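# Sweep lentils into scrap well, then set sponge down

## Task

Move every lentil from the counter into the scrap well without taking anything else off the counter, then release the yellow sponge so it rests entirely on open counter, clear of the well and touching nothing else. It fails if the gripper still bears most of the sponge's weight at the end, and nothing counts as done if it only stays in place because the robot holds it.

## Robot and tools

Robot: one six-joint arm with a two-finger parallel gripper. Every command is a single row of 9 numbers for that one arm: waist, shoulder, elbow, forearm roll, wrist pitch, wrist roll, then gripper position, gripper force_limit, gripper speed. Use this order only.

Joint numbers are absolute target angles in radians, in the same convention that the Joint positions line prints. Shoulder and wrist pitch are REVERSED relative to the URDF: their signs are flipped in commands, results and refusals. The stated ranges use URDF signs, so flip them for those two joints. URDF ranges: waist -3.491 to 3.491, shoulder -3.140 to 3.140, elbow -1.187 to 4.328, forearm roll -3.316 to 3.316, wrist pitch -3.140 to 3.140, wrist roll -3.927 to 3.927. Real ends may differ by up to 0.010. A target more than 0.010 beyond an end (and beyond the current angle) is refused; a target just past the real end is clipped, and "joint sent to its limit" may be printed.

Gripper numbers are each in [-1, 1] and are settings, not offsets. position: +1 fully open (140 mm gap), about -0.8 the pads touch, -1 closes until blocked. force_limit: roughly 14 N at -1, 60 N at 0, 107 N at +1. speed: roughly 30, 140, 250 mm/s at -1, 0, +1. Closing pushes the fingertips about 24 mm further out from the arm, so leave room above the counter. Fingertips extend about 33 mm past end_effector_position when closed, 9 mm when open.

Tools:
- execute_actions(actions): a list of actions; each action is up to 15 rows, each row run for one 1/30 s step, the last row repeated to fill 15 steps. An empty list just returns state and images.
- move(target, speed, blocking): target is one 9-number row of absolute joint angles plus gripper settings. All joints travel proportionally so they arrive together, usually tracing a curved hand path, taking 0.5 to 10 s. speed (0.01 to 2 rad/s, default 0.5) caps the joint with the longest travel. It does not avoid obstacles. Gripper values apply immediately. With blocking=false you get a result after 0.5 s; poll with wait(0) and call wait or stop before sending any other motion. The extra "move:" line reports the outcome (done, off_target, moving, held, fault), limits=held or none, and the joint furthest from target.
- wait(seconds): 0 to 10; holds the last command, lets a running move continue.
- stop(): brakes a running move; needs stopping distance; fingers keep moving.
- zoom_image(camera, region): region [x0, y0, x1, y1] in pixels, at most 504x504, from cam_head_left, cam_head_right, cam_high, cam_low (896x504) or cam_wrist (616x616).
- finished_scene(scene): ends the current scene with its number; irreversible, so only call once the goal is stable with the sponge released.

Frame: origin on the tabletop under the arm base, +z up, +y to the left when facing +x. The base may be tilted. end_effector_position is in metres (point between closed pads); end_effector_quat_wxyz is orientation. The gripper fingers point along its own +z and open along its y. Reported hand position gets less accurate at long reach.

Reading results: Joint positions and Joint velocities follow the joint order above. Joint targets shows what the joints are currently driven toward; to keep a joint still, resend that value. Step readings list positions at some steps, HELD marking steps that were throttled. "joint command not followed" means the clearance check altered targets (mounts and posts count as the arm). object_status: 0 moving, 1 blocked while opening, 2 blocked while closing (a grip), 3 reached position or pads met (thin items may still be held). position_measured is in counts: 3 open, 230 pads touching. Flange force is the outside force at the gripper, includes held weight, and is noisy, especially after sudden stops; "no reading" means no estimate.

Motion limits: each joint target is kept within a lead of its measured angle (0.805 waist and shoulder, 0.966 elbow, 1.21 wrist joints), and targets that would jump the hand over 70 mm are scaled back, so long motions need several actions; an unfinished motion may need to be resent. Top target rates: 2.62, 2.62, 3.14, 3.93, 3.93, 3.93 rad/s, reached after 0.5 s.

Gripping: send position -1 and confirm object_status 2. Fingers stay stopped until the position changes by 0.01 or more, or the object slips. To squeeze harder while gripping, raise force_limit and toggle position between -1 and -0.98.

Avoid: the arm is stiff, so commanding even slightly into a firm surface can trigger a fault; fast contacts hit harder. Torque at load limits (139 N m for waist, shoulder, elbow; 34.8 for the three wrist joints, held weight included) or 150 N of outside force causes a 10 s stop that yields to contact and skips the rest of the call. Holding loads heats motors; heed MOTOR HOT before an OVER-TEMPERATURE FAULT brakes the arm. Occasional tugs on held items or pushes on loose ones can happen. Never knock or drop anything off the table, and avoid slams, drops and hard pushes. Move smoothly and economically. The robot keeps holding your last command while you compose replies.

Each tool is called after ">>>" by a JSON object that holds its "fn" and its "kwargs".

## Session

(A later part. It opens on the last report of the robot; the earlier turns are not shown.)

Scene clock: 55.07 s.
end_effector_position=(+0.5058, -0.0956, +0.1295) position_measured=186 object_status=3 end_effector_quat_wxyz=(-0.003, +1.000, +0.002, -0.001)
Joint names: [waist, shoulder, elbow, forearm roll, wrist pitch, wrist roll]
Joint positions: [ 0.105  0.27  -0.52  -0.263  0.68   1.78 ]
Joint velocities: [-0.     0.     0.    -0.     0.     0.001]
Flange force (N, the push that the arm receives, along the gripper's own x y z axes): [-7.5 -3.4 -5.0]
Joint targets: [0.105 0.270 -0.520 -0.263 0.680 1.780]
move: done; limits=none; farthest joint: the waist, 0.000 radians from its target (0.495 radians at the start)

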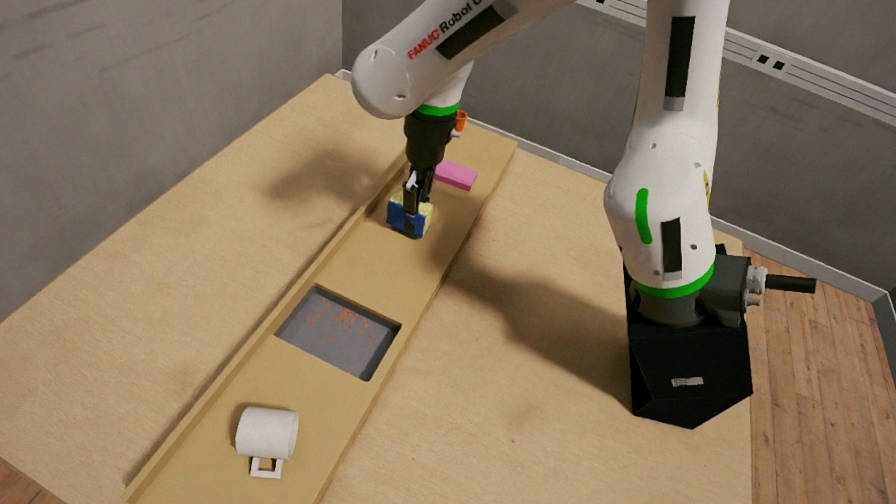

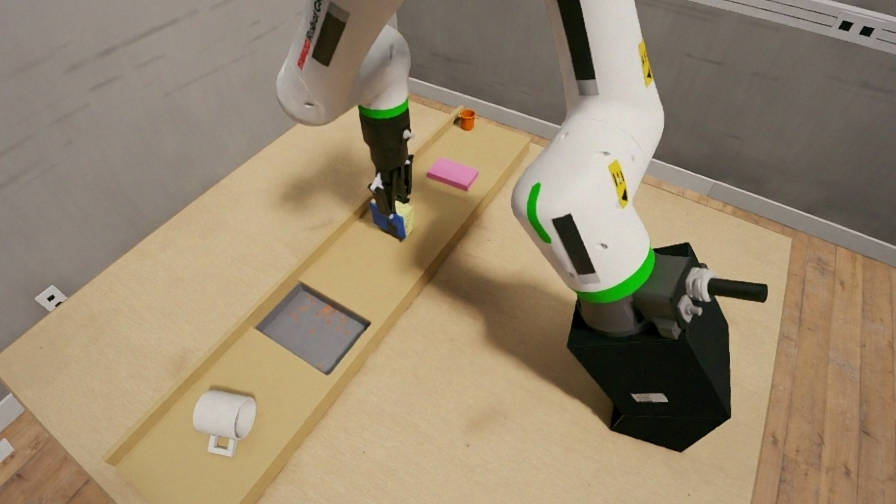

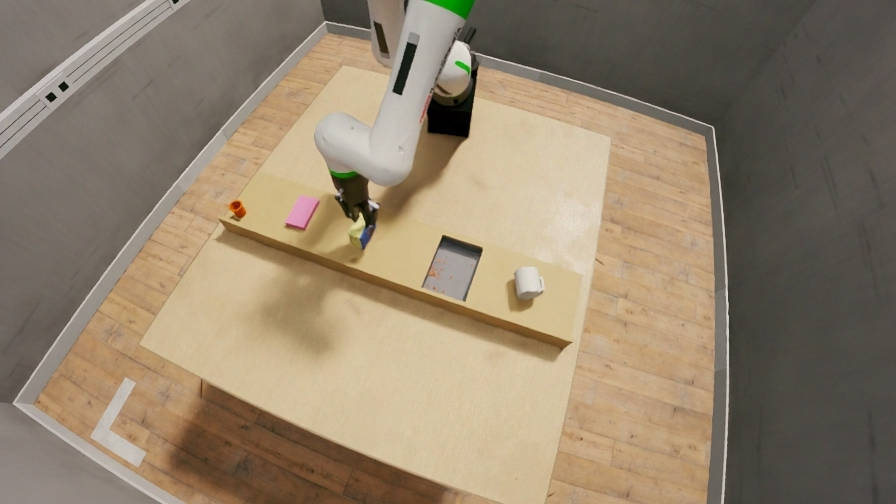

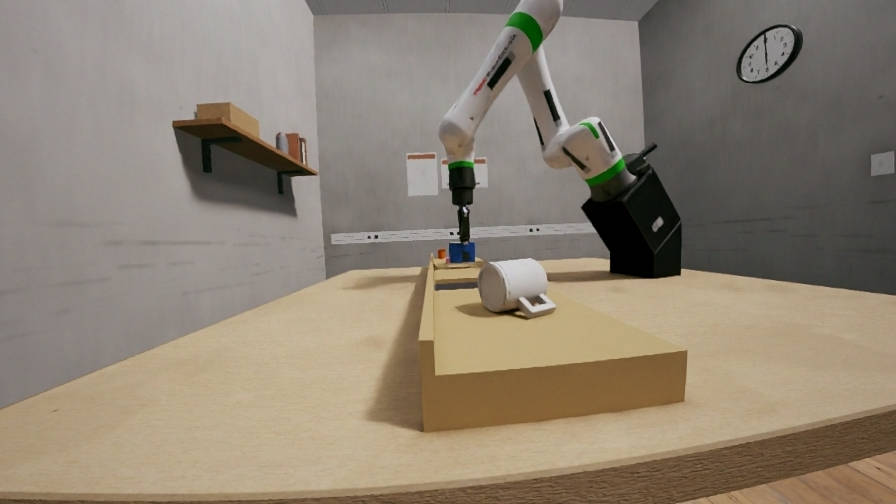

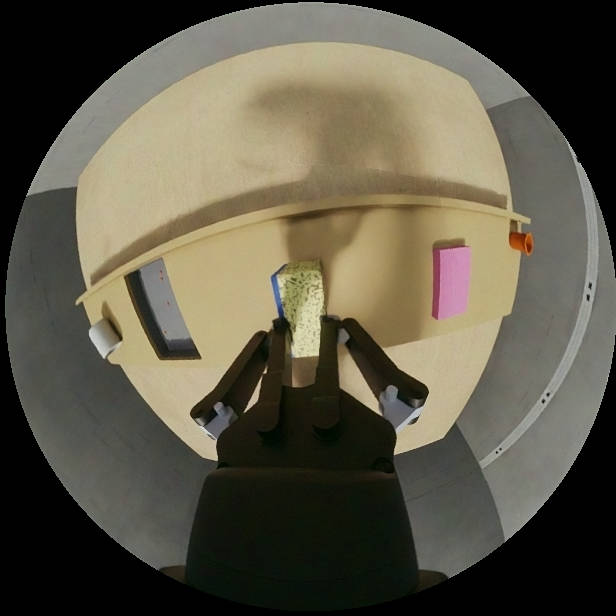

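>>> {"fn": "move", "kwargs": {"target": [0.116,0.211,-0.52,-0.265,0.618,1.78,-0.45,-1,-0.7], "speed": 0.1}}

>>> {"fn": "move", "kwargs": {"target": [0.116,0.211,-0.52,-0.265,0.618,1.78,0.4,-1,-0.5]}}

>>> {"fn": "move", "kwargs": {"target": [0.07,0.42,-0.51,-0.25,0.83,1.78,0.4,-1,-0.5], "speed": 0.3}}

Scene clock: 56.73 s.
end_effector_position=(+0.5076, -0.0978, +0.1050) position_measured=186 object_status=3 end_effector_quat_wxyz=(-0.000, +1.000, +0.000, -0.000)
Joint names: [waist, shoulder, elbow, forearm roll, wrist pitch, wrist roll]
Joint positions: [ 0.116  0.211 -0.52  -0.265  0.618  1.78 ]
Joint velocities: [-0.    -0.     0.    -0.     0.001  0.001]
Flange force (N, the push that the arm receives, along the gripper's own x y z axes): [-5.8 -1.4 -8.5]
Joint targets: [0.116 0.211 -0.520 -0.265 0.618 1.780]
move: done; limits=none; farthest joint: the waist, 0.000 radians from its target (0.011 radians at the start)

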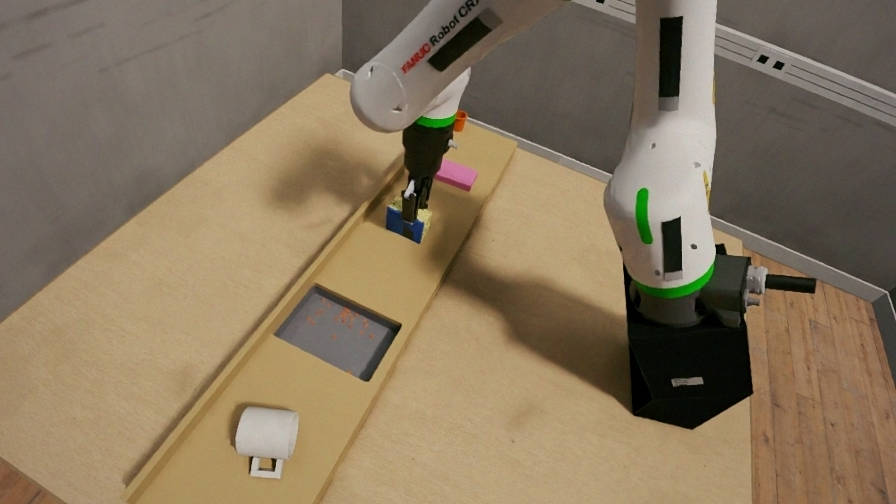

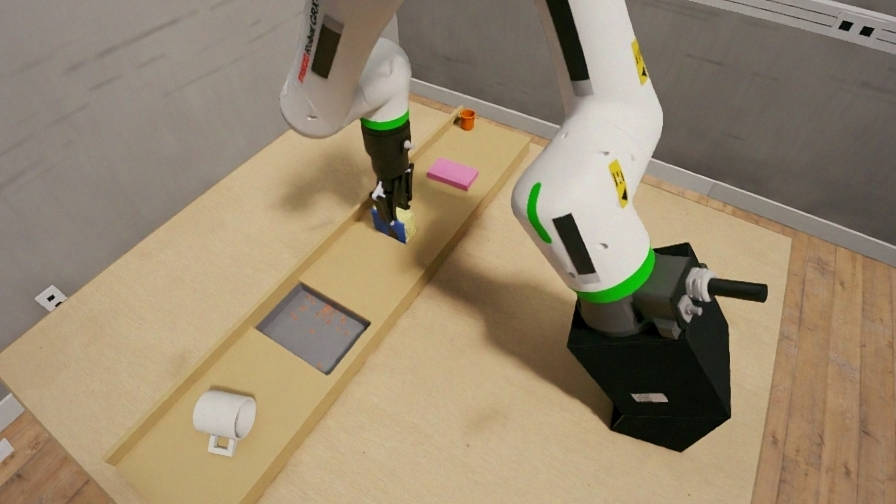

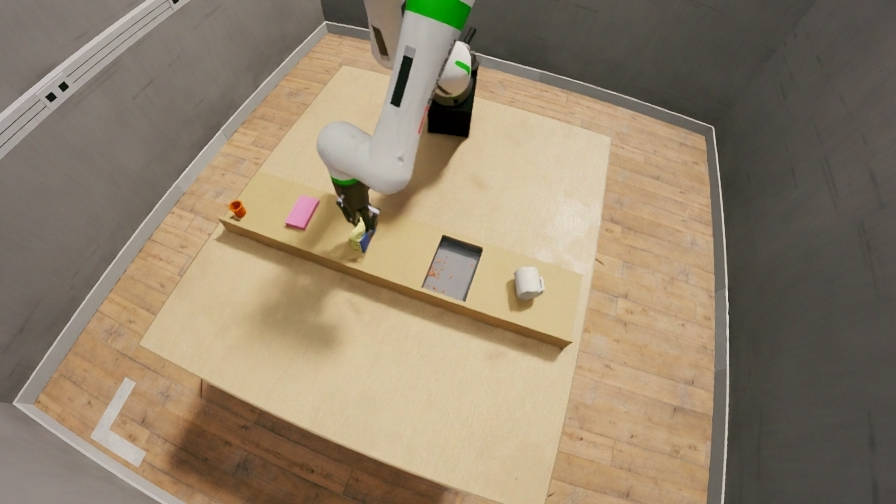

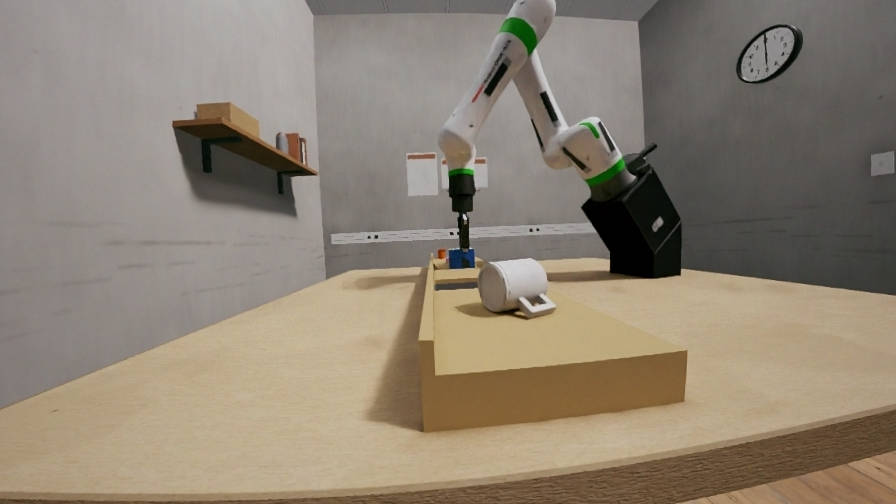

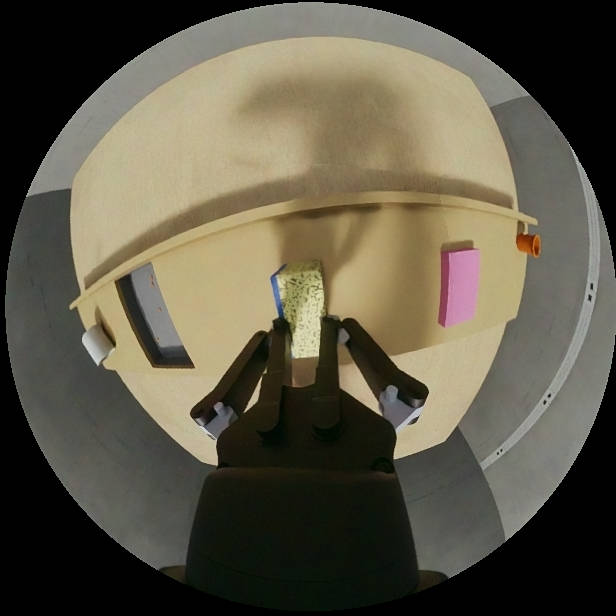

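Scene clock: 57.77 s.
end_effector_position=(+0.5076, -0.0978, +0.1050) position_measured=78 object_status=3 end_effector_quat_wxyz=(-0.000, +1.000, +0.000, -0.000)
Joint names: [waist, shoulder, elbow, forearm roll, wrist pitch, wrist roll]
Joint positions: [ 0.116  0.211 -0.52  -0.265  0.618  1.78 ]
Joint velocities: [ 0.     0.001 -0.    -0.     0.002 -0.001]
Flange force (N, the push that the arm receives, along the gripper's own x y z axes): [-7.3 -6.5 -6.5]
Joint targets: [0.116 0.211 -0.520 -0.265 0.618 1.780]
move: done; limits=none; farthest joint: the waist, 0.000 radians from its target (0.000 radians at the start)

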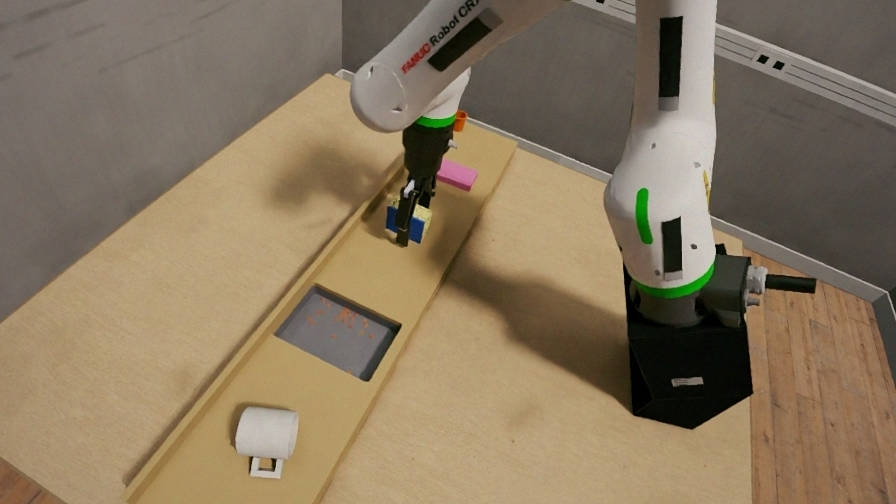

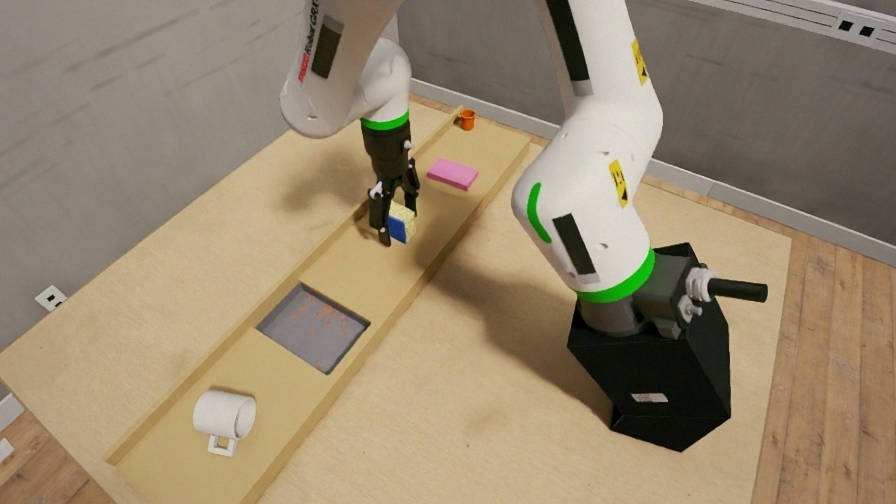

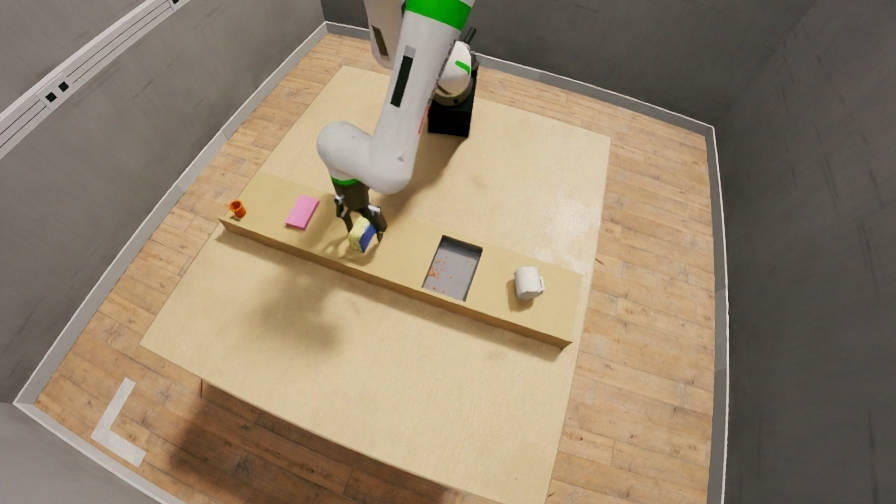

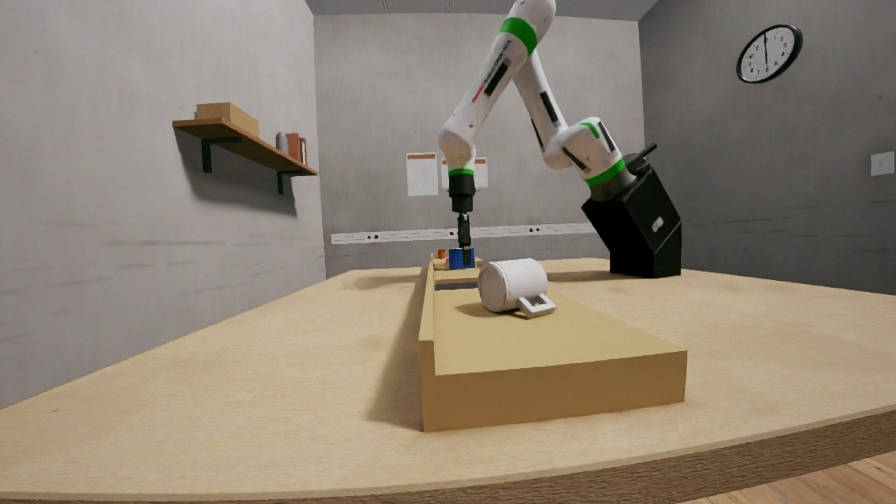

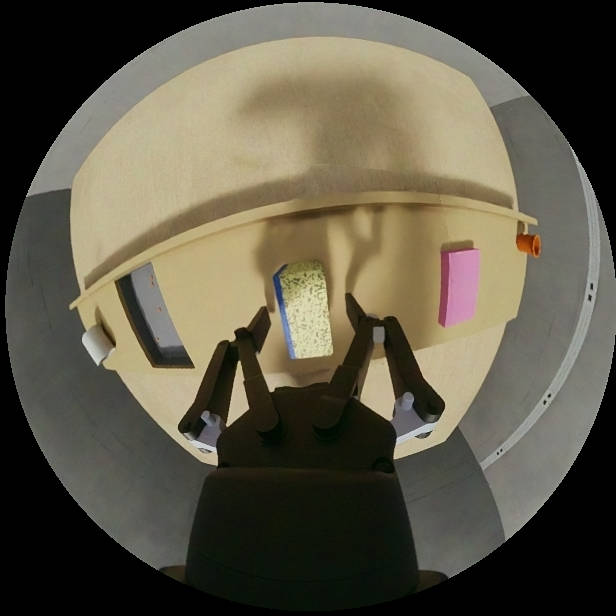

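Scene clock: 58.83 s.
end_effector_position=(+0.5040, -0.0954, +0.1956) position_measured=78 object_status=3 end_effector_quat_wxyz=(-0.002, +1.000, +0.007, +0.006)
Joint names: [waist, shoulder, elbow, forearm roll, wrist pitch, wrist roll]
Joint positions: [ 0.07  0.42 -0.51 -0.25  0.83  1.78]
Joint velocities: [-0.     0.003 -0.     0.001  0.001 -0.001]
Flange force (N, the push that the arm receives, along the gripper's own x y z axes): [-6.0 -0.3 -3.6]
Joint targets: [0.070 0.420 -0.510 -0.250 0.830 1.780]
move: done; limits=none; farthest joint: the waist, 0.000 radians from its target (0.046 radians at the start)

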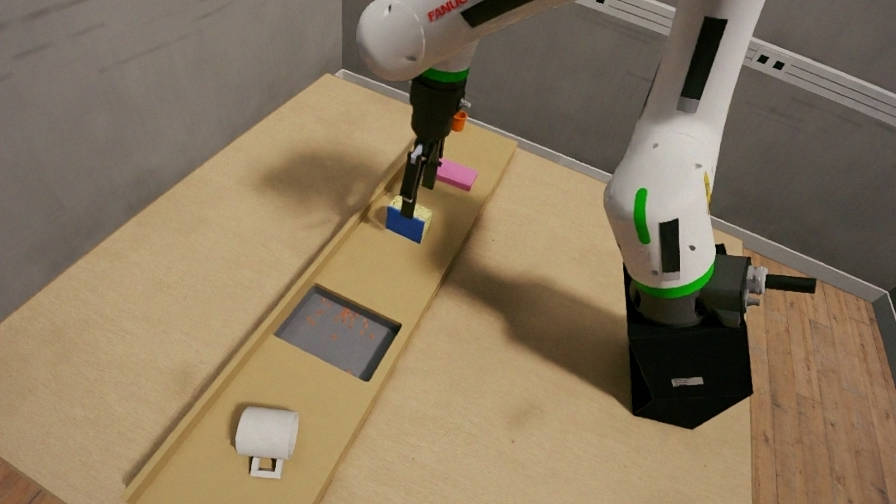

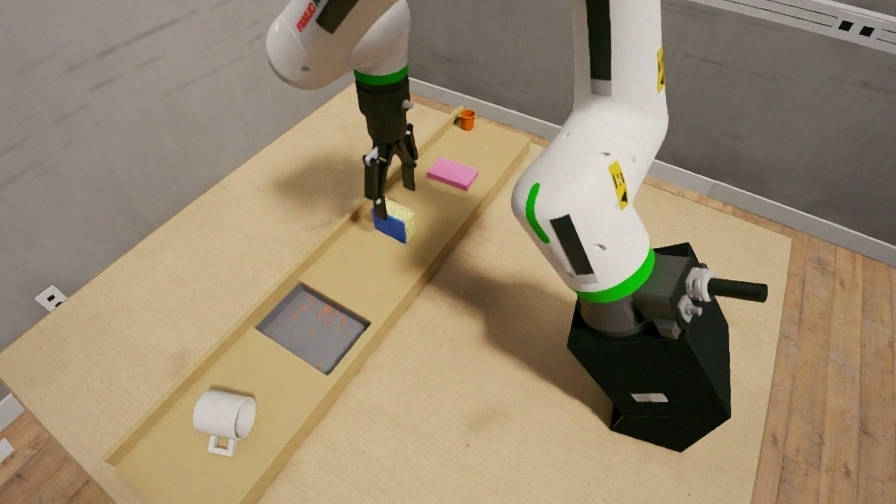

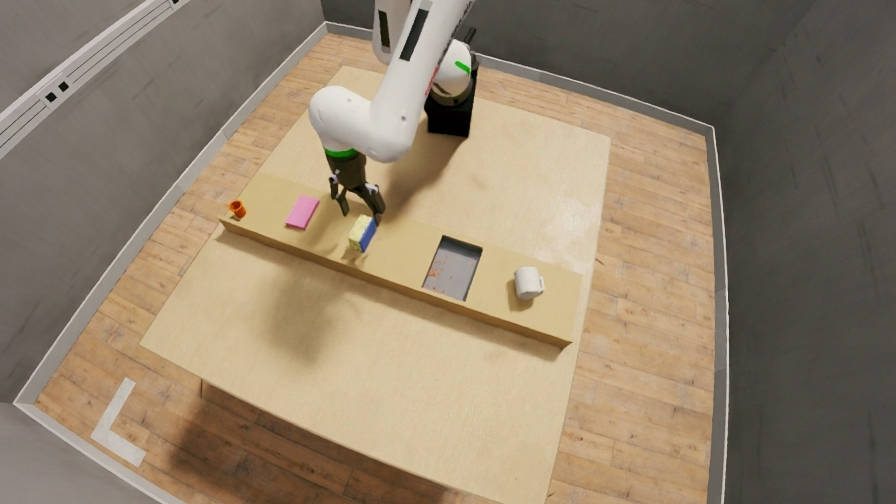

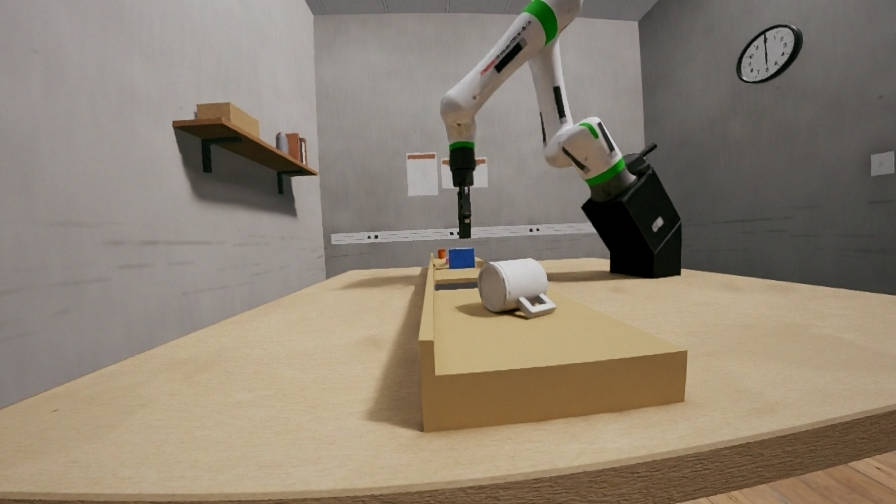

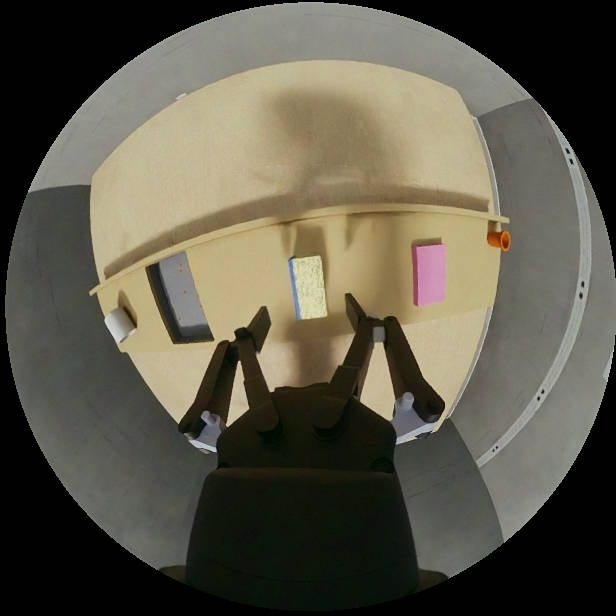

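>>> {"fn": "finished_scene", "kwargs": {"scene": 1}}

The scene is finished: the task was done.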